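## Task

Remove the yellow sponge from the closet and set it down on the desk. The robot must not tip over or finish leaning. The sponge must rest on the desk by itself at the end, not be held there by the robot.

## Robot and tools

ROBOT. A simulated Hello Robot Stretch 4, about 1.6 m tall. It has an omni-wheel base whose rim lies within 0.23 m of the base origin, a lift on a vertical mast, one arm that telescopes forward, a wrist with yaw, pitch and roll, and a two-finger gripper. Loose objects may occasionally get a small nudge from outside.

FRAMES. Base frame: origin on the floor below the base centre, x ahead, y to the left, z up. hand_pose is reported in this frame as a point between the open fingertips; with all wrist joints at 0 its axes line up with the base frame. The printed hand position may be somewhat off. The odometry frame is where the base frame was when the scene began. base_odometry integrates wheel turns only, so slipping looks like travel; heading runs -3.142 to 3.142, positive to the left.

execute_actions. Argument "actions": a list holding one action, or empty (empty only returns state and images). Optional "cameras": list of names from head_camera, head_left_camera, head_right_camera, wrist_camera, all; omitted, null or ["all"] gives all, [] gives none; an unknown name rejects the call. An action contains "base", "joints" or both, plus optional "pace" and "contact_limits"; or just {"end_of_arm": "enable_torque"}, which re-powers any wrist or gripper motor that shut itself off so it holds in place. All motions in one action begin together and may finish at different times. Any single action is capped at 15 s.
- "base": exactly one key, each a relative move from where the base last reported itself, not a pose. translate_m: straight drive in metres, forward positive, -2 to 2. strafe_m: sideways in metres, left positive, -2 to 2. rotate_rad: turn in place in radians, counter-clockwise (left) positive, -3.2 to 3.2.
- "joints": absolute targets, one number per named joint. lift_m 0 to 1.2 (m, tolerance 0.004). arm_m 0 to 0.55 (m, extension, 0.004). wrist_yaw_rad -1.134 to 4.276 (0 points ahead, positive turns left, 3.14 is folded back, past 3.4 the arm may block it; 0.02). wrist_pitch_rad -1.117 to 4.259 (0 level, 1.57 pointing down; 0.05). wrist_roll_rad -1.117 to 4.259 (0 keeps the fingers level with each other, positive turns clockwise viewed from behind the gripper; 0.02). gripper_m -0.038 to 0.141 (fingertip gap in metres; negative makes the tips press together; 0.004). A joint target outside its range is clipped and the result notes it; any other bad value or unknown key rejects the call with no motion.
- "pace": "slow", "default", "fast" or "max". Base top speeds 0.1/0.3/0.4/0.6 m/s and 1/2/3/4 rad/s respectively; when lift_m exceeds 0.2 at the start of a base move these are further reduced, down to 0.3 m/s and 1 rad/s at full height.
- "contact_limits": only {"arm_m": value}, 0 (gentlest) to 0.75 (strongest), default 0.5; the arm stops on contact beyond that.
Example: {"base": {"translate_m": 0.3}, "joints": {"gripper_m": 0.05}, "pace": "fast"}.
A joint or the base omitted from an action may keep driving toward its earlier target without the status showing it. If a result reports a stop, the remaining execute_actions, wait and finished_scene calls in that same reply are skipped.

wait: {"seconds": 0 to 10}; commands nothing and returns the same as an empty action. zoom_image: {"camera": name, "region": [x0, y0, x1, y1]} in pixels of that camera's most recent full image, top-left origin, at most 504 by 504. finished_scene: {"scene": current scene number}; irreversible, reports success and gives the next task. Replying with no tool call ends everything.

CAMERAS. head_camera (420x560) sits atop the mast facing forward and down; turn the base to look around. head_left_camera and head_right_camera (420x672 fisheyes) look more steeply down and show the base and arm. wrist_camera (616x392) looks along the fingers, tips near the bottom of the picture.

RESULT LINES. base_status and joint_status give how each motion ended: "done" (for the base, wheels turned the commanded amount even if slipping); "off_target" (stopped short, may still push); "contact_stop_at_<key>" (hit something; that part goes slack, a slack lift may sag under load and slack wheels may roll); "limit_stop_at_<name>"; "time_out"; "torque_fault" (wrist motor maxed out and went limp until enable_torque). After these the old target is dropped. "limit_stop_at_tilt" means a lean over 6 degrees: lift, arm and wheels go slack and ignore commands until it eases. "limit_stop_at_own_body" blocks motion into the robot itself; moving away still works; it is likely with pitch below -0.2 combined with roll below -0.4 or above 4. on_its_own lists what the call did not command; "held at" there is a target, not a position. lidar_m: 12 distances in metres, 30-degree sectors counter-clockwise from straight ahead (4th left, 7th behind, 10th right), "-" for nothing seen or closer than 0.25 m; it sees from about 0.15 m up, so tabletops register, but misses glass, thin legs and much behind. wrist_depth_mm: 7x7 grid of median depths, 100 to 2000 mm, row by row from top left, "-" if unusable; the robot body appears. turned_by_wheels vs turned_by_imu differing by over about 0.1 rad suggests a collision or slip, and the heading error is roughly their difference. base_tilt in degrees (forward, right positive) has a fixed bias up to about 1.5. motor_effort: percent of maximum, positive toward higher joint values, bracket is the peak in the last action (noisy); for wheel_0..2 positive turns the base right. A resting effort flagged outside its normal range means pushing or carrying; a load in a level gripper shifts wrist_pitch_rad effort away from 0.

GRASPING. Close to a gripper_m below the object's width; squeezing harder pulls it toward the wrist, opening pushes it out. The gripper reading and "done" do not prove a hold; with a command of 0 or more, a firm grip shows as a clear gripper_m effort change. If fingertips jam on a surface below, raise the lift. To unfold the wrist at the start, send lift_m 0.4 with wrist_yaw_rad 0 together.

CAUTIONS. With over 1 kg held and arm_m over 0.2, turning or driving can tip the robot, especially fast. Sustained pushing or pulling, a high gripper or a high contact limit also risk tipping. Avoid dropping, slamming or forcing objects and torque faults. The robot holds its last command while you think, and the world keeps moving. Less robot motion time is better.

Each tool is called after ">>>" as name([rows], argument=value, ...), one row to a line, values as JSON.

## Session

>>> execute_actions(actions=[])

Scene clock: 0.00 s.
base_odometry: x=+0.000 y=+0.000 heading=+0.000 (m, m, rad; odometry frame)
turned_by_wheels: +0.000 (rad since the last result)
turned_by_imu: +0.000 (rad since the last result)
base_tilt: forward=-0.7 right=+0.2 (deg)
lidar_m: 1.54 1.97 2.21 2.30 2.33 2.15 2.22 1.92 0.99 1.01 1.30 1.48
base_status: not commanded
joint_positions: lift_m=+0.269 arm_m=+0.000 wrist_yaw_rad=+3.118 wrist_pitch_rad=-0.010 wrist_roll_rad=+0.006 gripper_m=+0.057
joint_status: not commanded
motor_effort: lift_m=+18 arm_m=-1 wrist_yaw_rad=-1 wrist_pitch_rad=-5 wrist_roll_rad=-1 gripper_m=-5 wheel_0=+0 wheel_1=+0 wheel_2=+0 (%)
hand_pose: x=-0.1154 y=+0.0941 z=+0.4501 quat_wxyz=(+0.012, +0.005, +0.003, +1.000) (m; base frame)
wrist_depth_mm: - 142 - - - - 1863 / - 121 146 - - - 1921 / - 118 146 - - - 1863 / - 140 195 - - - 1921 / 205 - - - - - 1983 / 220 1756 205 1618 198 1464 1499 / 220 1118 1060 112 1060 976 1025
pictures: head_camera, head_left_camera, head_right_camera, wrist_camera
Images, in order (width x height): head_camera 420x560, head_left_camera 420x672, head_right_camera 420x672, wrist_camera 616x392.

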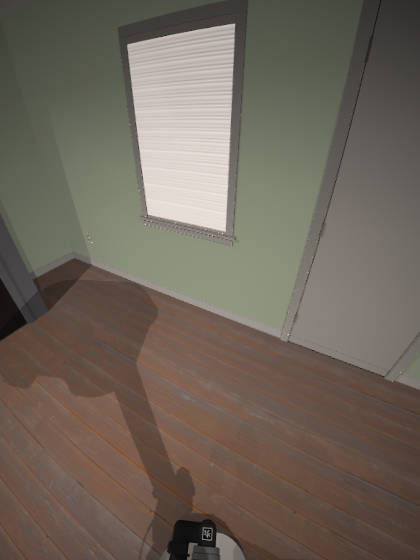

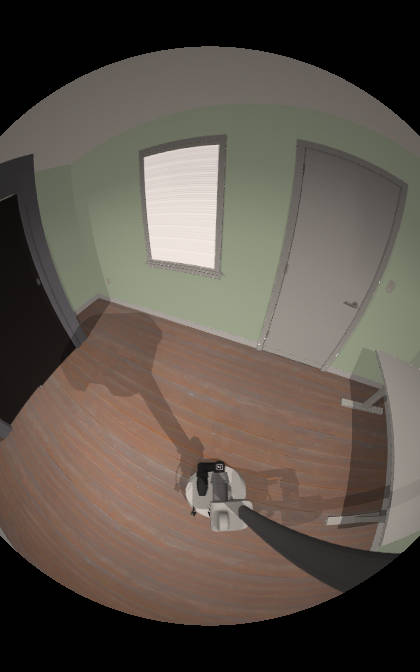

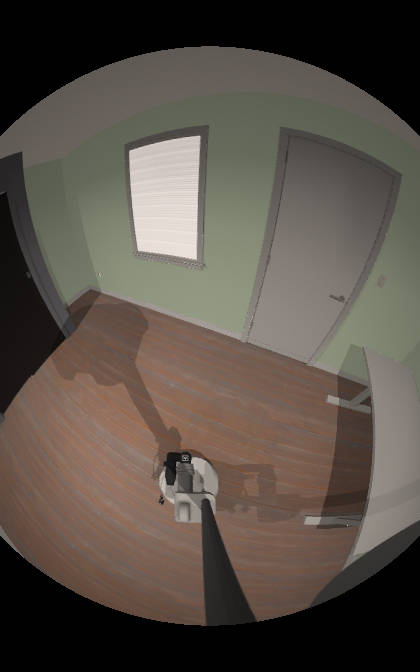

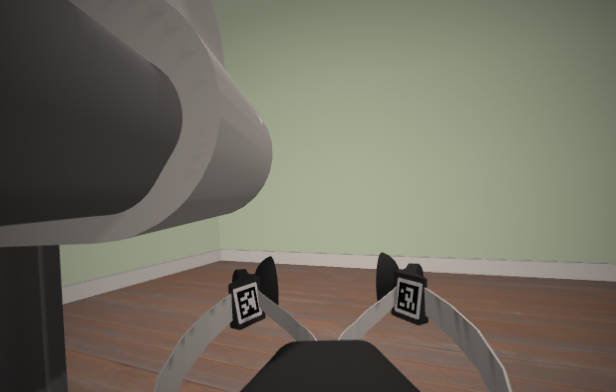

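Closet is to the left (dark opening); desk on the right.

>>> execute_actions([
  {"base":{"rotate_rad":1.3},"joints":{"lift_m":0.4,"wrist_yaw_rad":0}},
], cameras=["head_camera","head_left_camera"])

Scene clock: 3.23 s.
base_odometry: x=+0.000 y=+0.000 heading=+1.299 (m, m, rad; odometry frame)
turned_by_wheels: +1.299 (rad since the last result)
turned_by_imu: +1.327 (rad since the last result)
base_tilt: forward=-0.7 right=+0.2 (deg)
lidar_m: 2.19 2.43 2.21 2.16 2.20 1.00 0.95 1.10 1.53 1.49 1.67 2.19
base_status: done
joint_positions: lift_m=+0.400 arm_m=+0.000 wrist_yaw_rad=+0.000 wrist_pitch_rad=-0.010 wrist_roll_rad=+0.006 gripper_m=+0.057
joint_status: all done
motor_effort: lift_m=+22(24) arm_m=-1(1) wrist_yaw_rad=-4(6) wrist_pitch_rad=-7(5) wrist_roll_rad=+1(1) gripper_m=-4(4) wheel_0=-4(4) wheel_1=-3(8) wheel_2=-4(11) (%)
hand_pose: x=+0.4595 y=-0.0873 z=+0.5808 quat_wxyz=(+1.000, +0.003, -0.005, +0.000) (m; base frame)
wrist_depth_mm: - - - - 1921 1863 - / - - - - 1983 1863 - / - - - - - 1921 - / - - - - 1921 1921 - / - - - - - 1921 - / - - 205 1983 199 1921 1756 / 1464 1464 1308 112 1308 1229 1255
pictures: head_camera, head_left_camera
Images, in order (width x height): head_camera 420x560, head_left_camera 420x672.

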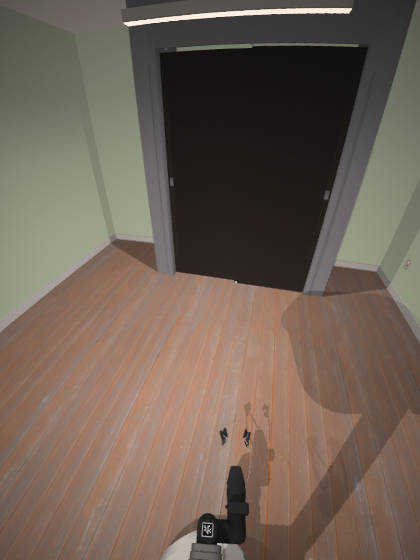

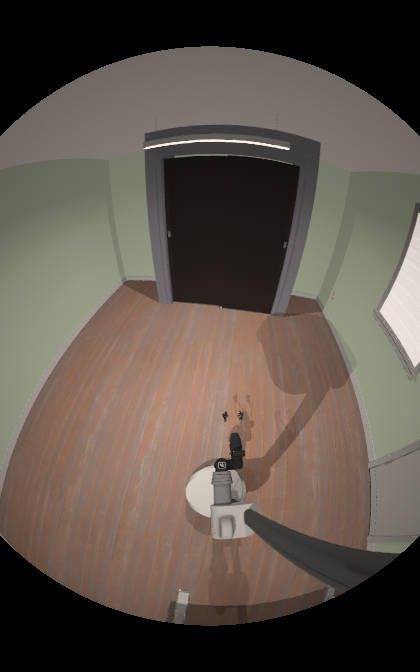

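>>> execute_actions([
  {"base":{"translate_m":1.2},"pace":"fast"},
], cameras=["head_camera","head_left_camera"])

Scene clock: 8.97 s.
base_odometry: x=+0.322 y=+1.156 heading=+1.299 (m, m, rad; odometry frame)
turned_by_wheels: +0.000 (rad since the last result)
turned_by_imu: -0.001 (rad since the last result)
base_tilt: forward=-0.7 right=+0.2 (deg)
lidar_m: 1.03 1.22 1.98 1.95 2.17 3.00 2.95 2.16 1.70 1.72 1.25 1.02
base_status: done
joint_positions: lift_m=+0.400 arm_m=+0.000 wrist_yaw_rad=+0.000 wrist_pitch_rad=-0.010 wrist_roll_rad=+0.006 gripper_m=+0.057
joint_status: not commanded
motor_effort: lift_m=+21(22) arm_m=-1(1) wrist_yaw_rad=-2(3) wrist_pitch_rad=-6(6) wrist_roll_rad=-2(1) gripper_m=-4(6) wheel_0=+1(8) wheel_1=+0(8) wheel_2=+1(15) (%)
hand_pose: x=+0.4594 y=-0.0874 z=+0.5809 quat_wxyz=(+1.000, +0.003, -0.005, +0.000) (m; base frame)
wrist_depth_mm: 976 991 931 878 809 750 723 / 991 1025 931 878 788 759 723 / 1008 1008 917 891 798 750 723 / 976 1008 946 904 798 768 732 / 1008 1025 946 878 798 768 741 / 1025 1025 205 891 199 750 741 / 1008 1008 931 112 809 768 741
pictures: head_camera, head_left_camera
Images, in order (width x height): head_camera 420x560, head_left_camera 420x672.

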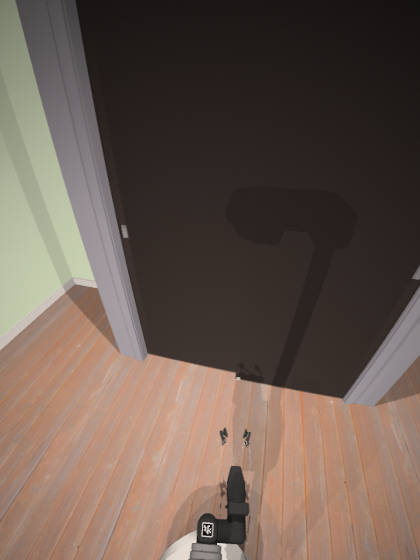

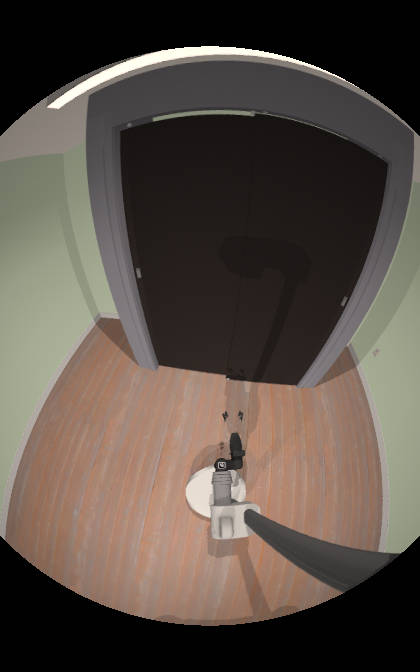

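>>> execute_actions([
  {"base":{"rotate_rad":-0.15}},
], cameras=["head_camera"])

Scene clock: 11.17 s.
base_odometry: x=+0.322 y=+1.156 heading=+1.150 (m, m, rad; odometry frame)
turned_by_wheels: -0.150 (rad since the last result)
turned_by_imu: -0.152 (rad since the last result)
base_tilt: forward=-0.7 right=+0.2 (deg)
lidar_m: 1.04 1.11 2.06 1.96 2.07 2.85 2.28 2.30 1.79 1.70 1.79 1.07
base_status: done
joint_positions: lift_m=+0.400 arm_m=+0.000 wrist_yaw_rad=+0.000 wrist_pitch_rad=-0.010 wrist_roll_rad=+0.006 gripper_m=+0.057
joint_status: not commanded
motor_effort: lift_m=+21(21) arm_m=-1(1) wrist_yaw_rad=-1(2) wrist_pitch_rad=-6(6) wrist_roll_rad=-1(1) gripper_m=-4(2) wheel_0=+2(6) wheel_1=+1(6) wheel_2=+2(10) (%)
hand_pose: x=+0.4594 y=-0.0874 z=+0.5809 quat_wxyz=(+1.000, +0.003, -0.005, +0.000) (m; base frame)
wrist_depth_mm: 931 904 891 842 820 798 788 / 931 917 891 842 809 809 778 / 931 917 891 831 831 798 788 / 946 917 904 842 831 809 798 / 931 946 904 831 809 809 798 / 931 917 204 820 198 831 798 / 946 917 904 112 831 820 798
pictures: head_camera
Images, in order (width x height): head_camera 420x560.

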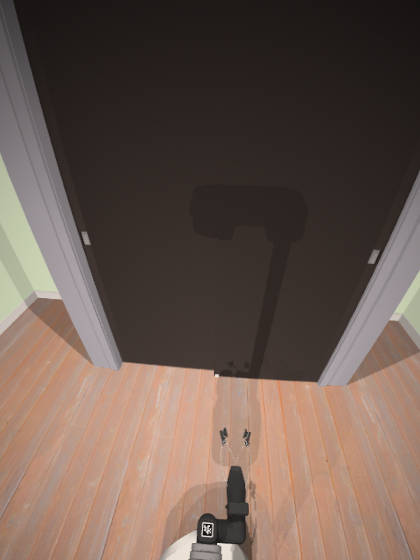

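>>> execute_actions([
  {"base":{"rotate_rad":-0.07}},
], cameras=["head_camera"])

>>> zoom_image(camera="head_camera", region=[300, 200, 420, 320])

Scene clock: 13.53 s.
base_odometry: x=+0.322 y=+1.156 heading=+1.080 (m, m, rad; odometry frame)
turned_by_wheels: -0.069 (rad since the last result)
turned_by_imu: -0.071 (rad since the last result)
base_tilt: forward=-0.6 right=+0.2 (deg)
lidar_m: 1.01 1.11 1.39 1.98 2.03 2.69 2.25 2.25 1.87 1.71 1.77 1.07
base_status: done
joint_positions: lift_m=+0.400 arm_m=+0.000 wrist_yaw_rad=+0.000 wrist_pitch_rad=-0.010 wrist_roll_rad=+0.006 gripper_m=+0.057
joint_status: not commanded
motor_effort: lift_m=+21(21) arm_m=-1(1) wrist_yaw_rad=-2(1) wrist_pitch_rad=-5(6) wrist_roll_rad=-1(1) gripper_m=-3(3) wheel_0=+2(4) wheel_1=+1(6) wheel_2=+3(7) (%)
hand_pose: x=+0.4594 y=-0.0874 z=+0.5809 quat_wxyz=(+1.000, +0.003, -0.005, +0.000) (m; base frame)
wrist_depth_mm: 891 866 878 831 842 842 831 / 891 891 878 842 820 831 842 / 878 891 878 842 842 842 842 / 891 891 878 842 854 842 842 / 878 878 891 854 854 842 866 / 904 904 205 831 198 866 854 / 904 904 891 112 854 842 854
pictures: head_camera
Images, in order (width x height): head_camera 420x560.

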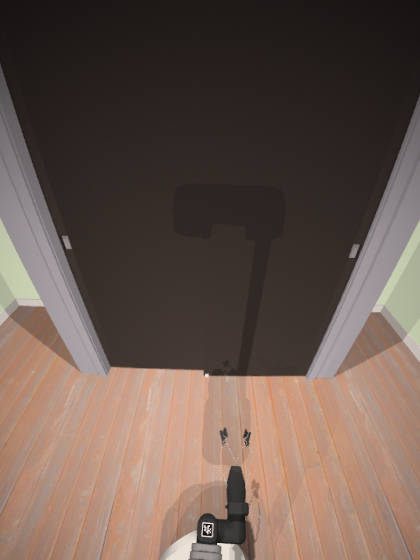

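Region (300, 200, 420, 320) of head_camera's 420x560 image, scaled by 4.200, with more detail than that image has.

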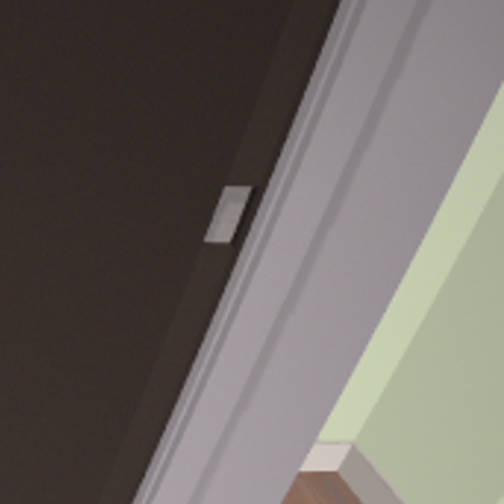

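>>> execute_actions([
  {"base":{"strafe_m":-0.55},"joints":{"lift_m":0.75,"gripper_m":0.0}},
], cameras=["head_camera","wrist_camera"])

Scene clock: 18.57 s.
base_odometry: x=+0.807 y=+0.897 heading=+1.080 (m, m, rad; odometry frame)
turned_by_wheels: +0.000 (rad since the last result)
turned_by_imu: +0.000 (rad since the last result)
base_tilt: forward=-0.7 right=+0.2 (deg)
lidar_m: 1.05 1.06 1.51 2.51 2.57 3.09 2.18 1.82 1.23 1.14 1.15 1.11
base_status: done
joint_positions: lift_m=+0.750 arm_m=+0.000 wrist_yaw_rad=+0.000 wrist_pitch_rad=-0.010 wrist_roll_rad=+0.006 gripper_m=+0.000
joint_status: all done
motor_effort: lift_m=+22(21) arm_m=-1(1) wrist_yaw_rad=-1(1) wrist_pitch_rad=-5(6) wrist_roll_rad=-2(0) gripper_m=-6(10) wheel_0=+1(7) wheel_1=-1(10) wheel_2=+0(2) (%)
hand_pose: x=+0.4594 y=-0.0874 z=+0.9308 quat_wxyz=(+1.000, +0.003, -0.005, +0.000) (m; base frame)
wrist_depth_mm: 866 866 866 854 854 1618 1464 / 866 878 854 866 854 1618 1576 / 866 866 866 878 842 1576 1576 / 878 878 878 878 854 1618 1618 / 866 878 866 878 854 1618 1661 / 866 878 878 205 186 1661 1618 / 891 878 878 112 878 1661 1576
pictures: head_camera, wrist_camera
Images, in order (width x height): head_camera 420x560, wrist_camera 616x392.

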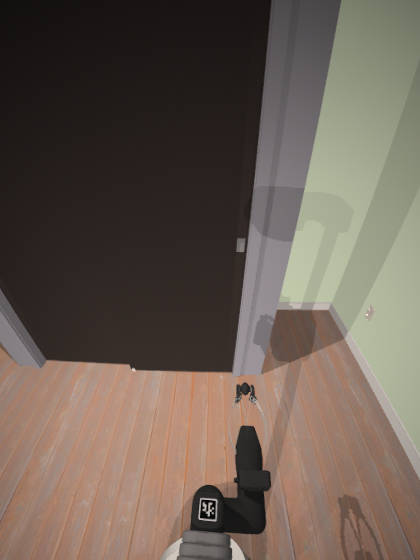

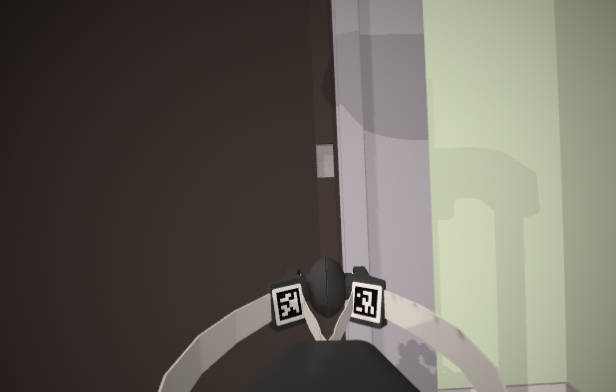

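>>> execute_actions([
  {"base":{"translate_m":0.4},"joints":{"lift_m":0.87}},
], cameras=["wrist_camera"])

Scene clock: 22.67 s.
base_odometry: x=+0.995 y=+1.250 heading=+1.080 (m, m, rad; odometry frame)
turned_by_wheels: +0.000 (rad since the last result)
turned_by_imu: +0.000 (rad since the last result)
base_tilt: forward=-0.7 right=+0.3 (deg)
lidar_m: 0.64 0.65 0.97 2.52 2.63 3.47 3.39 1.78 1.20 1.15 1.20 0.67
base_status: done
joint_positions: lift_m=+0.870 arm_m=+0.000 wrist_yaw_rad=+0.000 wrist_pitch_rad=-0.010 wrist_roll_rad=+0.006 gripper_m=+0.000
joint_status: all done
motor_effort: lift_m=+22(24) arm_m=-1(1) wrist_yaw_rad=-2(1) wrist_pitch_rad=-6(5) wrist_roll_rad=-1(2) gripper_m=-5(6) wheel_0=+2(9) wheel_1=+2(6) wheel_2=-2(8) (%)
hand_pose: x=+0.4594 y=-0.0874 z=+1.0508 quat_wxyz=(+1.000, +0.003, -0.005, +0.000) (m; base frame)
wrist_depth_mm: 462 466 462 462 445 445 1205 / 462 466 466 462 449 445 1182 / 462 466 462 466 433 449 1205 / 466 466 466 466 433 445 1205 / 462 466 469 466 433 452 1205 / 469 469 466 206 186 452 1229 / 473 466 469 112 455 452 1205
pictures: wrist_camera
Images, in order (width x height): wrist_camera 616x392.

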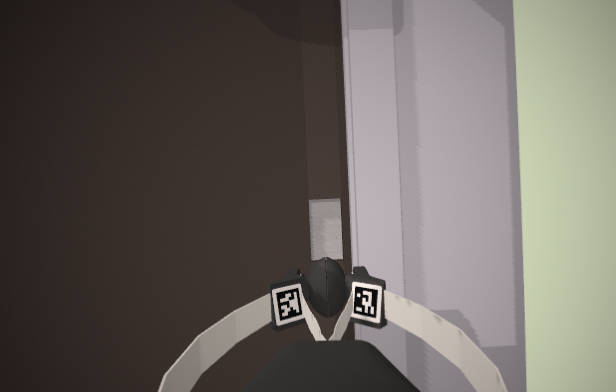

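>>> execute_actions([
  {"joints":{"arm_m":0.25},"contact_limits":{"arm_m":0.3}},
], cameras=["wrist_camera"])

Scene clock: 26.00 s.
base_odometry: x=+0.995 y=+1.250 heading=+1.080 (m, m, rad; odometry frame)
turned_by_wheels: +0.000 (rad since the last result)
turned_by_imu: +0.009 (rad since the last result)
base_tilt: forward=-0.7 right=+0.2 (deg)
lidar_m: 0.63 0.67 0.96 2.52 2.62 3.46 3.36 1.77 1.20 1.13 1.19 0.69
base_status: not commanded
joint_positions: lift_m=+0.870 arm_m=+0.233 wrist_yaw_rad=-0.002 wrist_pitch_rad=-0.011 wrist_roll_rad=+0.006 gripper_m=+0.000
joint_status: arm_m contact_stop (moved +0.233 of +0.250)
on_its_own: arm_m is slack since a contact_stop (your +0.250 is given up)
motor_effort: lift_m=+20(22) arm_m=+0(16) wrist_yaw_rad=+4(27) wrist_pitch_rad=-4(10) wrist_roll_rad=+0(1) gripper_m=-6(6) wheel_0=+1(4) wheel_1=+1(6) wheel_2=-2(10) (%)
contact_limits: arm_m 0.3
hand_pose: x=+0.6926 y=-0.0881 z=+1.0511 quat_wxyz=(+1.000, +0.003, -0.005, -0.001) (m; base frame)
wrist_depth_mm: 231 231 231 231 199 200 213 / 232 232 232 232 202 200 213 / 233 233 232 231 207 200 214 / 232 233 233 233 213 201 214 / 235 234 234 234 215 201 214 / 236 235 234 204 187 202 215 / 235 235 235 112 202 202 216
pictures: wrist_camera
Images, in order (width x height): wrist_camera 616x392.

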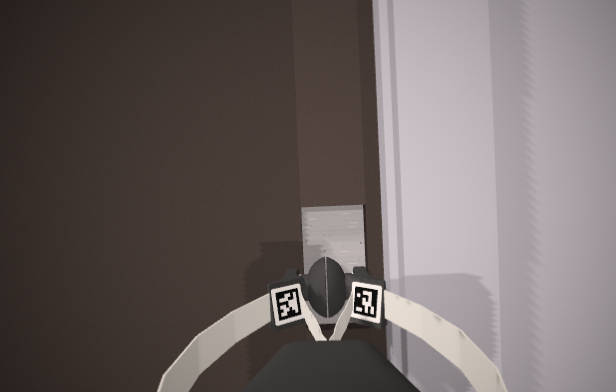

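>>> execute_actions([
  {"base":{"strafe_m":0.2},"joints":{"arm_m":0.24},"pace":"slow","contact_limits":{"arm_m":0.4}},
], cameras=["head_camera","wrist_camera"])

Scene clock: 31.97 s.
base_odometry: x=+0.819 y=+1.344 heading=+1.079 (m, m, rad; odometry frame)
turned_by_wheels: -0.001 (rad since the last result)
turned_by_imu: -0.189 (rad since the last result)
base_tilt: forward=-1.5 right=+0.7 (deg)
lidar_m: 0.60 0.61 0.73 1.31 2.40 2.85 2.98 2.50 1.50 1.26 1.30 0.70
base_status: done
joint_positions: lift_m=+0.870 arm_m=+0.238 wrist_yaw_rad=-0.017 wrist_pitch_rad=-0.008 wrist_roll_rad=+0.006 gripper_m=+0.000
joint_status: all done
on_its_own: wrist_yaw_rad is at rest, and its effort (+48) is outside its rest range (-13 to +13)
motor_effort: lift_m=+20(20) arm_m=+11(16) wrist_yaw_rad=+48(64) wrist_pitch_rad=-12(24) wrist_roll_rad=-1(1) gripper_m=-4(6) wheel_0=-4(9) wheel_1=+4(11) wheel_2=-15(15) (%)
contact_limits: arm_m 0.4
hand_pose: x=+0.6959 y=-0.0924 z=+1.0502 quat_wxyz=(+1.000, +0.003, -0.004, -0.009) (m; base frame)
wrist_depth_mm: 202 211 221 231 214 238 248 / 201 211 220 232 215 237 248 / 202 211 222 232 220 237 249 / 201 211 221 232 224 221 249 / 202 211 222 229 225 221 248 / 201 211 219 190 186 222 249 / 202 211 219 112 215 217 249
pictures: head_camera, wrist_camera
Images, in order (width x height): head_camera 420x560, wrist_camera 616x392.

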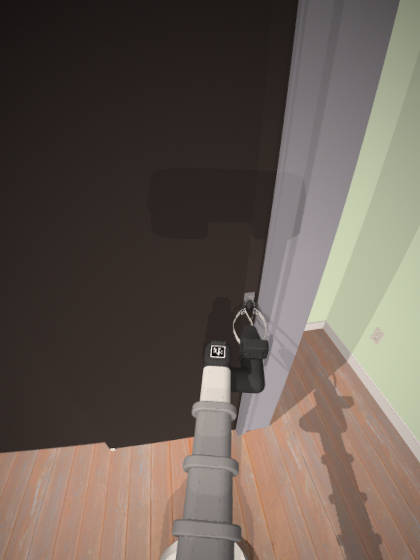

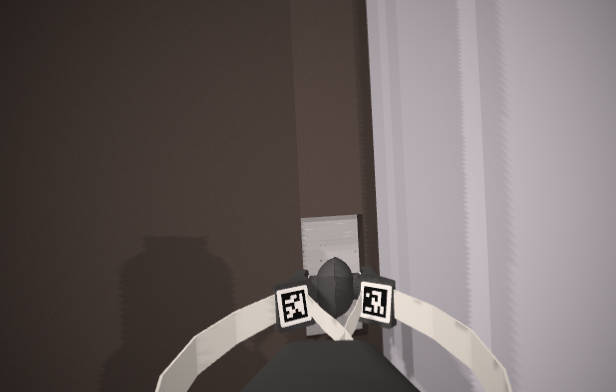

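>>> execute_actions([
  {"base":{"rotate_rad":0.3},"pace":"slow"},
], cameras=["head_camera","wrist_camera"])

Scene clock: 35.33 s.
base_odometry: x=+0.819 y=+1.344 heading=+1.378 (m, m, rad; odometry frame)
turned_by_wheels: +0.299 (rad since the last result)
turned_by_imu: +0.105 (rad since the last result)
base_tilt: forward=-3.6 right=+1.8 (deg)
lidar_m: 0.59 0.61 0.78 2.45 2.52 2.42 1.69 1.66 1.32 1.19 1.24 0.65
base_status: done
joint_positions: lift_m=+0.870 arm_m=+0.238 wrist_yaw_rad=-0.017 wrist_pitch_rad=-0.010 wrist_roll_rad=+0.006 gripper_m=+0.000
joint_status: not commanded
on_its_own: base_tilt is 3.3 degrees off its reading at the scene's start (forward=-0.7 right=+0.2); wrist_yaw_rad is at rest, and its effort (+46) is outside its rest range (-13 to +13)
motor_effort: lift_m=+20(21) arm_m=+10(12) wrist_yaw_rad=+46(82) wrist_pitch_rad=-7(27) wrist_roll_rad=+0(2) gripper_m=-3(7) wheel_0=-3(2) wheel_1=+1(9) wheel_2=-13(30) (%)
hand_pose: x=+0.6962 y=-0.0922 z=+1.0508 quat_wxyz=(+1.000, +0.003, -0.005, -0.008) (m; base frame)
wrist_depth_mm: 217 222 228 232 206 226 230 / 216 220 227 232 205 224 229 / 215 220 225 230 204 224 227 / 214 219 224 229 203 220 226 / 212 217 222 228 202 220 225 / 212 216 219 201 186 219 223 / 211 215 218 112 199 201 222
pictures: head_camera, wrist_camera
Images, in order (width x height): head_camera 420x560, wrist_camera 616x392.

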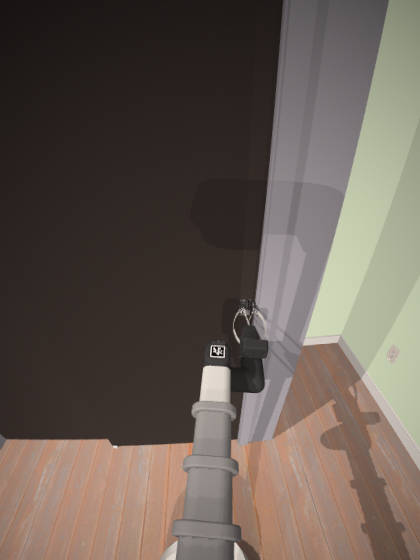

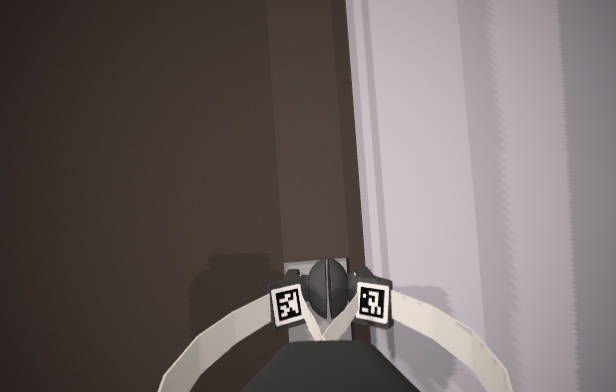

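Tilting; back off.

>>> execute_actions([
  {"joints":{"arm_m":0.1}},
], cameras=["head_camera","wrist_camera"])

Scene clock: 37.63 s.
base_odometry: x=+0.819 y=+1.344 heading=+1.379 (m, m, rad; odometry frame)
turned_by_wheels: +0.001 (rad since the last result)
turned_by_imu: -0.040 (rad since the last result)
base_tilt: forward=-0.7 right=+0.2 (deg)
lidar_m: 0.55 0.56 0.72 1.33 2.50 3.07 3.43 2.14 1.34 1.22 1.23 0.62
base_status: not commanded
joint_positions: lift_m=+0.870 arm_m=+0.101 wrist_yaw_rad=+0.000 wrist_pitch_rad=-0.010 wrist_roll_rad=+0.006 gripper_m=+0.000
joint_status: all done
motor_effort: lift_m=+20(20) arm_m=-4(6) wrist_yaw_rad=-1(52) wrist_pitch_rad=-6(15) wrist_roll_rad=+0(0) gripper_m=-5(5) wheel_0=+3(12) wheel_1=-1(8) wheel_2=-2(12) (%)
hand_pose: x=+0.5602 y=-0.0875 z=+1.0510 quat_wxyz=(+1.000, +0.003, -0.005, +0.000) (m; base frame)
wrist_depth_mm: 277 283 293 303 281 303 310 / 277 286 294 301 282 303 310 / 276 285 293 304 282 303 314 / 278 286 296 303 282 304 314 / 278 287 294 300 282 304 310 / 279 287 293 206 187 306 315 / 279 287 293 112 283 303 314
pictures: head_camera, wrist_camera
Images, in order (width x height): head_camera 420x560, wrist_camera 616x392.

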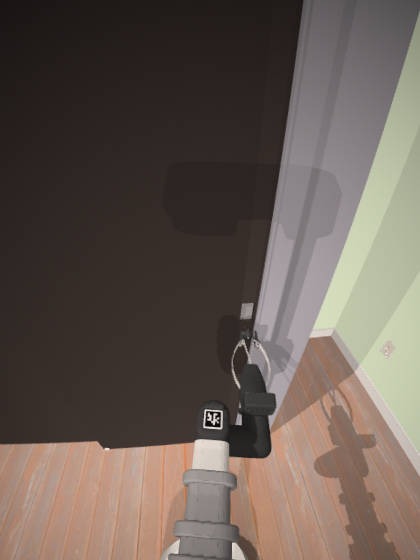

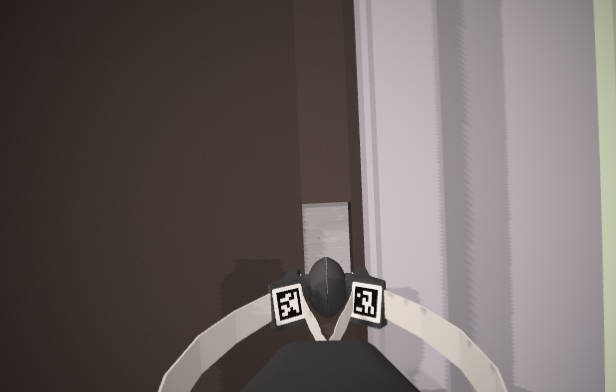

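>>> execute_actions([
  {"base":{"rotate_rad":-1.45},"joints":{"arm_m":0.0}},
], cameras=[])

>>> execute_actions([
  {"base":{"translate_m":-0.45},"joints":{"wrist_yaw_rad":1.57}},
], cameras=["head_left_camera","wrist_camera"])

Scene clock: 43.87 s.
base_odometry: x=+0.819 y=+1.344 heading=-0.070 (m, m, rad; odometry frame)
turned_by_wheels: -1.449 (rad since the last result)
turned_by_imu: -1.478 (rad since the last result)
base_tilt: forward=-0.7 right=+0.2 (deg)
lidar_m: 1.21 1.25 0.59 0.56 0.57 0.85 2.49 2.59 3.37 2.60 1.90 1.29
base_status: done
joint_positions: lift_m=+0.870 arm_m=+0.001 wrist_yaw_rad=+0.000 wrist_pitch_rad=-0.010 wrist_roll_rad=+0.006 gripper_m=+0.000
joint_status: all done
motor_effort: lift_m=+20(19) arm_m=-4(8) wrist_yaw_rad=-1(3) wrist_pitch_rad=-6(5) wrist_roll_rad=+0(0) gripper_m=-7(7) wheel_0=+2(7) wheel_1=+3(8) wheel_2=+3(8) (%)
hand_pose: x=+0.4602 y=-0.0874 z=+1.0510 quat_wxyz=(+1.000, +0.003, -0.005, +0.000) (m; base frame)
wrist_depth_mm: 1025 1042 1025 1042 1042 1042 1042 / 1060 1025 1025 1042 1025 1042 1042 / 1025 1060 1042 1042 1042 1042 1060 / 1042 1025 1060 1042 1060 1042 1042 / 1060 1060 1060 1078 1042 1042 1042 / 1042 1060 1042 205 187 1042 1060 / 1042 1078 1060 112 1060 1078 1078
pictures: none
No camera images: the call's "cameras" was empty. Leave "cameras" out to get every camera's image.

Scene clock: 46.83 s.
base_odometry: x=+0.370 y=+1.376 heading=-0.071 (m, m, rad; odometry frame)
turned_by_wheels: +0.000 (rad since the last result)
turned_by_imu: +0.001 (rad since the last result)
base_tilt: forward=-0.7 right=+0.2 (deg)
lidar_m: 1.65 0.86 0.60 0.55 0.63 0.82 2.01 2.11 2.77 2.67 2.56 1.75
base_status: done
joint_positions: lift_m=+0.870 arm_m=+0.001 wrist_yaw_rad=+1.570 wrist_pitch_rad=-0.010 wrist_roll_rad=+0.006 gripper_m=+0.000
joint_status: all done
motor_effort: lift_m=+20(20) arm_m=-4(4) wrist_yaw_rad=-1(7) wrist_pitch_rad=-6(6) wrist_roll_rad=+0(1) gripper_m=-7(5) wheel_0=-1(5) wheel_1=-2(6) wheel_2=+0(12) (%)
hand_pose: x=+0.2594 y=+0.2884 z=+1.0510 quat_wxyz=(+0.707, +0.006, -0.002, +0.707) (m; base frame)
wrist_depth_mm: 585 539 539 539 544 544 539 / 585 539 544 539 539 544 544 / 591 539 539 544 549 549 544 / 585 544 544 544 544 549 539 / 591 544 549 539 549 544 544 / 591 549 549 205 187 549 549 / 591 549 549 112 554 549 549
pictures: head_left_camera, wrist_camera
Images, in order (width x height): head_left_camera 420x672, wrist_camera 616x392.

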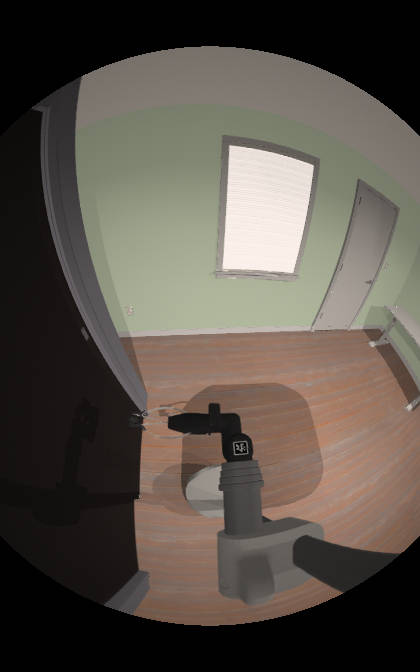

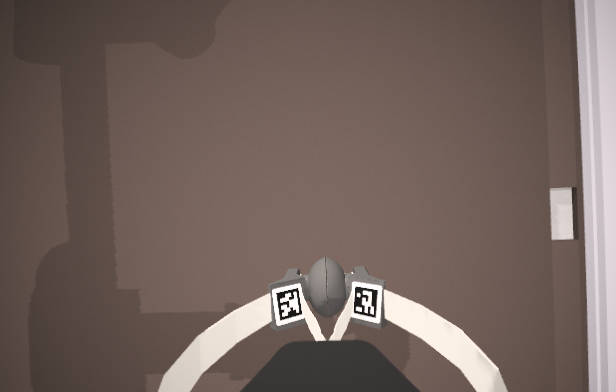

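>>> execute_actions([
  {"base":{"strafe_m":0.25},"joints":{"arm_m":0.35}},
], cameras=["wrist_camera"])

Scene clock: 51.07 s.
base_odometry: x=+0.387 y=+1.625 heading=-0.071 (m, m, rad; odometry frame)
turned_by_wheels: +0.000 (rad since the last result)
turned_by_imu: +0.001 (rad since the last result)
base_tilt: forward=-0.7 right=+0.2 (deg)
lidar_m: 1.65 0.49 0.33 0.30 0.31 0.52 1.01 2.12 2.80 2.93 2.50 1.73
base_status: done
joint_positions: lift_m=+0.870 arm_m=+0.349 wrist_yaw_rad=+1.570 wrist_pitch_rad=-0.010 wrist_roll_rad=+0.006 gripper_m=+0.000
joint_status: all done
motor_effort: lift_m=+20(20) arm_m=+5(2) wrist_yaw_rad=-1(1) wrist_pitch_rad=-6(6) wrist_roll_rad=+0(2) gripper_m=-6(6) wheel_0=-2(10) wheel_1=+1(10) wheel_2=+0(2) (%)
hand_pose: x=+0.6078 y=+0.2884 z=+1.0510 quat_wxyz=(+0.707, +0.006, -0.002, +0.707) (m; base frame)
wrist_depth_mm: 309 309 307 309 281 293 293 / 310 309 309 310 279 294 294 / 309 310 310 309 281 294 296 / 310 309 309 309 281 294 296 / 310 310 310 309 281 294 296 / 312 310 310 205 187 296 298 / 312 310 314 112 282 297 296
pictures: wrist_camera
Images, in order (width x height): wrist_camera 616x392.

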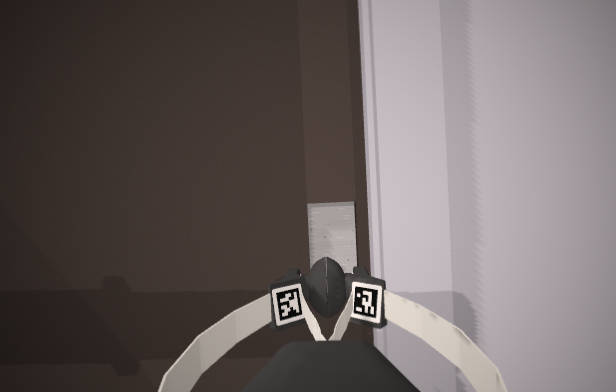

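Need ~8 cm more.

>>> execute_actions([
  {"base":{"strafe_m":0.085},"pace":"slow"},
], cameras=["wrist_camera"])

Scene clock: 56.40 s.
base_odometry: x=+0.393 y=+1.709 heading=-0.072 (m, m, rad; odometry frame)
turned_by_wheels: -0.001 (rad since the last result)
turned_by_imu: +0.000 (rad since the last result)
base_tilt: forward=-0.7 right=+0.2 (deg)
lidar_m: 1.63 0.38 0.25 0.25 0.25 0.38 0.80 2.12 2.83 2.98 2.49 1.70
base_status: done
joint_positions: lift_m=+0.870 arm_m=+0.349 wrist_yaw_rad=+1.567 wrist_pitch_rad=-0.010 wrist_roll_rad=+0.006 gripper_m=+0.000
joint_status: not commanded
motor_effort: lift_m=+20(20) arm_m=+5(5) wrist_yaw_rad=+5(4) wrist_pitch_rad=-6(5) wrist_roll_rad=+0(1) gripper_m=-7(6) wheel_0=-15(15) wheel_1=+0(7) wheel_2=-4(4) (%)
hand_pose: x=+0.6085 y=+0.2882 z=+1.0510 quat_wxyz=(+0.708, +0.006, -0.002, +0.706) (m; base frame)
wrist_depth_mm: 229 230 231 231 201 215 215 / 229 229 231 232 200 202 216 / 231 232 231 233 201 202 216 / 231 231 231 233 203 202 216 / 231 232 233 235 208 202 216 / 232 232 233 204 186 203 217 / 232 233 234 112 202 203 218
pictures: wrist_camera
Images, in order (width x height): wrist_camera 616x392.

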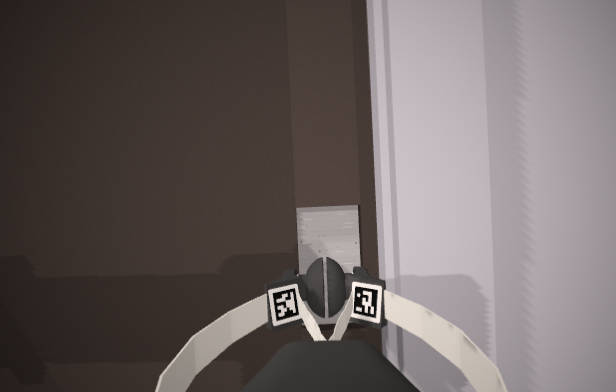

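>>> execute_actions([
  {"joints":{"arm_m":0.15},"pace":"slow","contact_limits":{"arm_m":0.7}},
], cameras=["head_left_camera","wrist_camera"])

Scene clock: 60.57 s.
base_odometry: x=+0.394 y=+1.709 heading=-0.073 (m, m, rad; odometry frame)
turned_by_wheels: -0.001 (rad since the last result)
turned_by_imu: -0.001 (rad since the last result)
base_tilt: forward=-0.7 right=+0.2 (deg)
lidar_m: 1.63 0.35 0.25 0.25 0.25 0.31 0.82 2.13 2.83 2.98 2.48 1.74
base_status: not commanded
joint_positions: lift_m=+0.870 arm_m=+0.151 wrist_yaw_rad=+1.545 wrist_pitch_rad=-0.010 wrist_roll_rad=+0.006 gripper_m=+0.000
joint_status: all done
on_its_own: wrist_yaw_rad is at rest, and its effort (+71) is outside its rest range (-13 to +13)
motor_effort: lift_m=+20(20) arm_m=-7(8) wrist_yaw_rad=+71(74) wrist_pitch_rad=-7(6) wrist_roll_rad=+0(0) gripper_m=-4(8) wheel_0=-21(21) wheel_1=-5(4) wheel_2=-9(9) (%)
contact_limits: arm_m 0.7
hand_pose: x=+0.4170 y=+0.2861 z=+1.0509 quat_wxyz=(+0.716, +0.006, -0.002, +0.698) (m; base frame)
wrist_depth_mm: 221 224 227 229 233 609 317 / 221 224 226 229 233 621 320 / 221 225 229 230 234 591 324 / 223 224 227 230 243 640 327 / 223 226 229 231 244 654 330 / 223 226 229 189 187 609 332 / 224 226 151 112 235 559 336
pictures: head_left_camera, wrist_camera
Images, in order (width x height): head_left_camera 420x672, wrist_camera 616x392.

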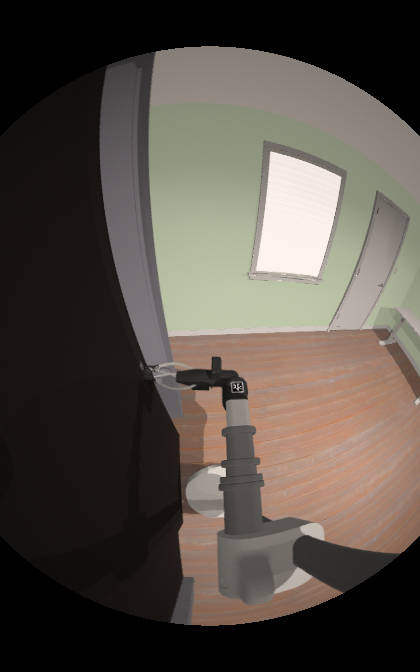

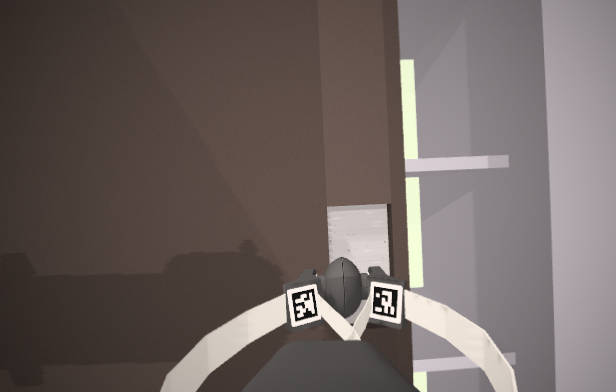

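Works. Continue.

>>> execute_actions([
  {"joints":{"arm_m":0.0},"pace":"slow","contact_limits":{"arm_m":0.7}},
], cameras=[])

>>> execute_actions([
  {"base":{"translate_m":-0.35},"pace":"slow"},
], cameras=["head_left_camera","wrist_camera"])

Scene clock: 65.07 s.
base_odometry: x=+0.394 y=+1.709 heading=-0.074 (m, m, rad; odometry frame)
turned_by_wheels: +0.000 (rad since the last result)
turned_by_imu: -0.030 (rad since the last result)
base_tilt: forward=-0.6 right=+0.2 (deg)
lidar_m: 1.65 0.38 0.25 0.25 0.25 0.29 0.84 2.12 2.73 2.97 2.60 1.71
base_status: not commanded
joint_positions: lift_m=+0.870 arm_m=+0.001 wrist_yaw_rad=+1.538 wrist_pitch_rad=-0.009 wrist_roll_rad=+0.006 gripper_m=+0.000
joint_status: all done
on_its_own: wrist_yaw_rad is at rest, and its effort (+90) is outside its rest range (-13 to +13)
motor_effort: lift_m=+20(19) arm_m=-8(8) wrist_yaw_rad=+90(93) wrist_pitch_rad=-10(10) wrist_roll_rad=+0(1) gripper_m=-7(8) wheel_0=-26(27) wheel_1=-3(5) wheel_2=-9(9) (%)
contact_limits: arm_m 0.7
hand_pose: x=+0.2691 y=+0.2855 z=+1.0505 quat_wxyz=(+0.719, +0.005, -0.001, +0.695) (m; base frame)
wrist_depth_mm: 213 218 222 228 231 732 609 / 213 218 223 228 233 831 597 / 213 219 223 229 233 798 591 / 213 219 223 229 241 842 609 / 215 219 224 229 244 854 621 / 215 220 224 185 189 732 621 / 216 220 148 112 236 591 597
pictures: none
No camera images: the call's "cameras" was empty. Leave "cameras" out to get every camera's image.

Scene clock: 68.40 s.
torque_fault: wrist_yaw_rad switched itself off since the last result.
base_odometry: x=+0.155 y=+1.719 heading=-0.095 (m, m, rad; odometry frame)
turned_by_wheels: -0.022 (rad since the last result)
turned_by_imu: -0.113 (rad since the last result)
base_tilt: forward=-0.7 right=+0.2 (deg)
lidar_m: 1.86 0.37 0.25 - 0.26 0.25 0.59 1.85 2.26 3.14 3.06 2.04
base_status: translate_m contact_stop (by the wheels' count: -0.238 of -0.350)
joint_positions: lift_m=+0.870 arm_m=+0.001 wrist_yaw_rad=+1.298 wrist_pitch_rad=-0.010 wrist_roll_rad=+0.006 gripper_m=+0.000
joint_status: not commanded
on_its_own: the wheels are slack since a contact_stop; wrist_yaw_rad is off since a torque_fault, until you send "end_of_arm": "enable_torque" (your +1.570 is given up)
motor_effort: lift_m=+20(20) arm_m=-4(8) wrist_yaw_rad=-1(99) wrist_pitch_rad=-7(12) wrist_roll_rad=-1(1) gripper_m=-7(8) wheel_0=+0(32) wheel_1=+0(17) wheel_2=+0(17) (%)
hand_pose: x=+0.3335 y=+0.2543 z=+1.0509 quat_wxyz=(+0.797, +0.005, -0.002, +0.605) (m; base frame)
wrist_depth_mm: 190 206 227 252 283 750 661 / 189 207 228 252 283 750 661 / 190 207 228 252 281 759 661 / 190 207 227 252 282 778 668 / 190 206 226 248 279 750 661 / 190 206 220 205 186 759 676 / 189 207 222 112 285 307 691
pictures: head_left_camera, wrist_camera
Images, in order (width x height): head_left_camera 420x672, wrist_camera 616x392.

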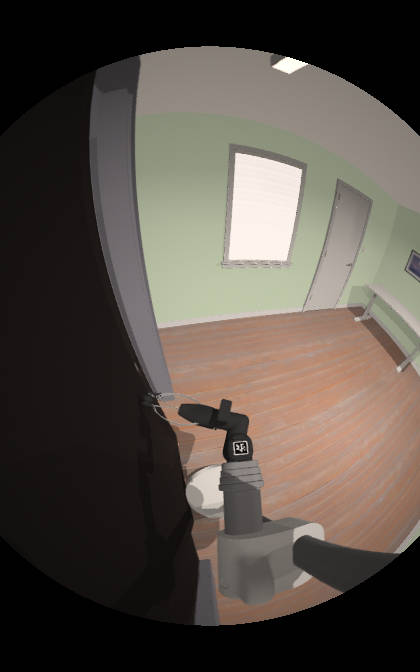

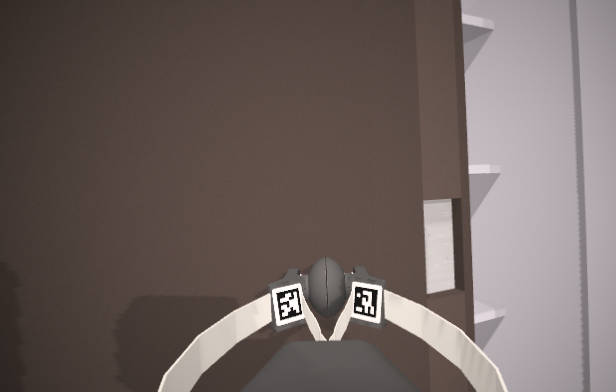

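>>> execute_actions([
  {"end_of_arm":"enable_torque"},
], cameras=[])

>>> execute_actions([
  {"base":{"strafe_m":-0.45}},
], cameras=[])

>>> execute_actions([
  {"base":{"rotate_rad":1.2},"joints":{"wrist_yaw_rad":0}},
], cameras=["head_camera","head_left_camera"])

Scene clock: 71.13 s.
base_odometry: x=+0.155 y=+1.719 heading=-0.095 (m, m, rad; odometry frame)
turned_by_wheels: +0.000 (rad since the last result)
turned_by_imu: +0.001 (rad since the last result)
base_tilt: forward=-0.7 right=+0.2 (deg)
lidar_m: 1.87 0.37 0.25 - 0.26 0.25 0.59 1.84 2.26 3.17 3.05 2.07
base_status: not commanded
joint_positions: lift_m=+0.870 arm_m=+0.001 wrist_yaw_rad=+1.298 wrist_pitch_rad=-0.010 wrist_roll_rad=+0.006 gripper_m=+0.000
joint_status: not commanded
end_of_arm: enable_torque: each motor that was off is on again
on_its_own: wrist_yaw_rad is held at +1.298, not at your +1.570, since a torque_fault; the wheels are slack since a contact_stop
motor_effort: lift_m=+20(20) arm_m=-4(4) wrist_yaw_rad=-2(0) wrist_pitch_rad=-6(7) wrist_roll_rad=+0(1) gripper_m=-6(6) wheel_0=+0(0) wheel_1=+0(0) wheel_2=+0(0) (%)
hand_pose: x=+0.3335 y=+0.2543 z=+1.0509 quat_wxyz=(+0.797, +0.005, -0.002, +0.605) (m; base frame)
wrist_depth_mm: 189 207 227 251 283 741 654 / 190 208 227 251 283 750 661 / 190 207 227 252 282 759 661 / 189 207 228 252 282 768 668 / 189 206 227 248 279 750 668 / 189 206 220 205 186 750 668 / 190 206 222 112 287 306 683
pictures: none
No camera images: the call's "cameras" was empty. Leave "cameras" out to get every camera's image.

Scene clock: 73.97 s.
base_odometry: x=+0.112 y=+1.271 heading=-0.095 (m, m, rad; odometry frame)
turned_by_wheels: +0.000 (rad since the last result)
turned_by_imu: +0.000 (rad since the last result)
base_tilt: forward=-0.7 right=+0.2 (deg)
lidar_m: 1.90 1.11 0.67 0.59 0.61 0.79 1.73 1.71 2.11 3.40 2.65 2.23
base_status: done
joint_positions: lift_m=+0.870 arm_m=+0.001 wrist_yaw_rad=+1.298 wrist_pitch_rad=-0.010 wrist_roll_rad=+0.006 gripper_m=+0.000
joint_status: not commanded
on_its_own: wrist_yaw_rad is held at +1.298, not at your +1.570, since a torque_fault
motor_effort: lift_m=+20(20) arm_m=-4(4) wrist_yaw_rad=-2(1) wrist_pitch_rad=-6(6) wrist_roll_rad=+0(0) gripper_m=-7(6) wheel_0=+2(8) wheel_1=-1(10) wheel_2=+0(3) (%)
hand_pose: x=+0.3335 y=+0.2543 z=+1.0509 quat_wxyz=(+0.797, +0.005, -0.002, +0.605) (m; base frame)
wrist_depth_mm: 564 609 661 741 1182 931 1661 / 564 609 668 741 1205 917 1618 / 559 609 676 741 1255 931 1618 / 554 609 668 732 1281 931 1708 / 559 609 661 723 1255 931 1661 / 559 609 647 205 187 917 1708 / 554 603 654 112 1182 917 1661
pictures: none
No camera images: the call's "cameras" was empty. Leave "cameras" out to get every camera's image.

Scene clock: 75.80 s.
base_odometry: x=+0.112 y=+1.271 heading=+1.104 (m, m, rad; odometry frame)
turned_by_wheels: +1.199 (rad since the last result)
turned_by_imu: +1.224 (rad since the last result)
base_tilt: forward=-0.7 right=+0.3 (deg)
lidar_m: 0.65 0.59 0.65 0.82 1.73 1.79 2.39 2.62 2.67 2.07 1.94 1.13
base_status: done
joint_positions: lift_m=+0.870 arm_m=+0.001 wrist_yaw_rad=+0.000 wrist_pitch_rad=-0.010 wrist_roll_rad=+0.006 gripper_m=+0.000
joint_status: all done
motor_effort: lift_m=+20(20) arm_m=-4(4) wrist_yaw_rad=-4(5) wrist_pitch_rad=-5(6) wrist_roll_rad=-1(0) gripper_m=-6(7) wheel_0=-4(5) wheel_1=-3(7) wheel_2=-1(9) (%)
hand_pose: x=+0.4602 y=-0.0873 z=+1.0510 quat_wxyz=(+1.000, +0.003, -0.005, +0.000) (m; base frame)
wrist_depth_mm: 413 459 512 580 1160 854 1576 / 410 452 508 580 1118 842 1576 / 407 452 512 580 1138 831 1576 / 413 452 508 580 1138 842 1576 / 410 459 508 569 1138 842 1618 / 407 455 492 205 187 854 1576 / 410 452 496 112 1182 820 1618
pictures: head_camera, head_left_camera
Images, in order (width x height): head_camera 420x560, head_left_camera 420x672.

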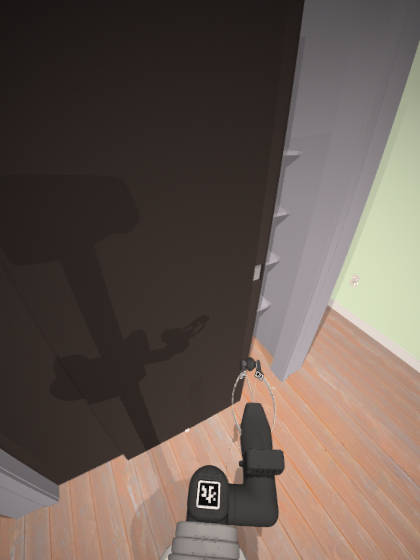

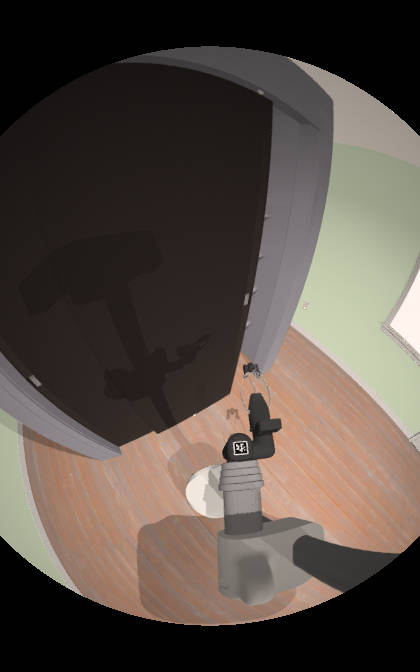

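>>> execute_actions([
  {"base":{"rotate_rad":0.42}},
], cameras=[])

>>> execute_actions([
  {"base":{"strafe_m":-0.3}},
], cameras=["head_camera","wrist_camera"])

Scene clock: 79.07 s.
base_odometry: x=+0.112 y=+1.271 heading=+1.523 (m, m, rad; odometry frame)
turned_by_wheels: +0.419 (rad since the last result)
turned_by_imu: +0.429 (rad since the last result)
base_tilt: forward=-0.6 right=+0.2 (deg)
lidar_m: 0.59 0.62 0.79 1.71 1.77 2.18 3.39 2.64 2.18 1.94 1.13 0.67
base_status: done
joint_positions: lift_m=+0.870 arm_m=+0.001 wrist_yaw_rad=+0.000 wrist_pitch_rad=-0.010 wrist_roll_rad=+0.006 gripper_m=+0.000
joint_status: not commanded
motor_effort: lift_m=+20(20) arm_m=-4(4) wrist_yaw_rad=-2(2) wrist_pitch_rad=-6(6) wrist_roll_rad=-1(1) gripper_m=-6(6) wheel_0=-2(8) wheel_1=-1(7) wheel_2=-4(9) (%)
hand_pose: x=+0.4602 y=-0.0874 z=+1.0510 quat_wxyz=(+1.000, +0.003, -0.005, +0.000) (m; base frame)
wrist_depth_mm: 407 415 424 436 445 452 462 / 410 415 427 436 445 455 466 / 410 413 424 433 445 455 462 / 410 415 430 436 442 455 466 / 410 418 427 433 445 459 469 / 415 418 427 205 186 455 466 / 413 421 427 112 449 455 469
pictures: none
No camera images: the call's "cameras" was empty. Leave "cameras" out to get every camera's image.

Scene clock: 81.40 s.
base_odometry: x=+0.412 y=+1.257 heading=+1.524 (m, m, rad; odometry frame)
turned_by_wheels: +0.000 (rad since the last result)
turned_by_imu: +0.000 (rad since the last result)
base_tilt: forward=-0.7 right=+0.2 (deg)
lidar_m: 0.64 0.66 0.92 2.03 2.04 2.57 2.92 2.61 1.81 1.64 1.66 0.72
base_status: done
joint_positions: lift_m=+0.870 arm_m=+0.001 wrist_yaw_rad=+0.000 wrist_pitch_rad=-0.010 wrist_roll_rad=+0.006 gripper_m=+0.000
joint_status: not commanded
motor_effort: lift_m=+20(20) arm_m=-4(4) wrist_yaw_rad=-1(2) wrist_pitch_rad=-7(6) wrist_roll_rad=+1(0) gripper_m=-4(7) wheel_0=+2(15) wheel_1=+0(9) wheel_2=+0(2) (%)
hand_pose: x=+0.4602 y=-0.0874 z=+1.0510 quat_wxyz=(+1.000, +0.003, -0.005, +0.000) (m; base frame)
wrist_depth_mm: 445 455 466 480 496 976 788 / 449 462 469 484 492 1042 778 / 449 459 469 480 492 1118 798 / 452 455 473 480 492 1060 809 / 452 459 469 480 496 1098 820 / 449 459 466 205 187 991 820 / 452 459 469 112 496 960 820
pictures: head_camera, wrist_camera
Images, in order (width x height): head_camera 420x560, wrist_camera 616x392.

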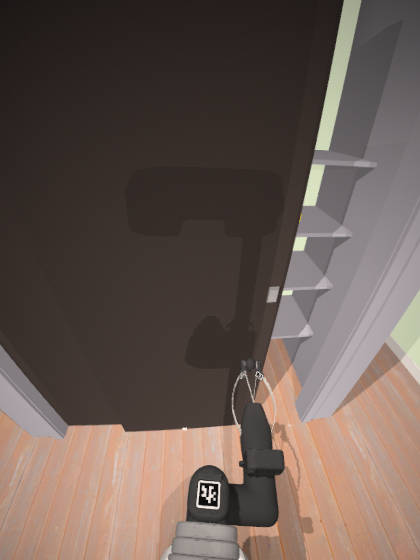

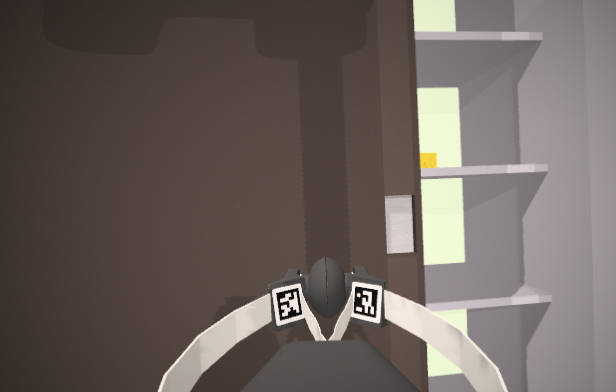

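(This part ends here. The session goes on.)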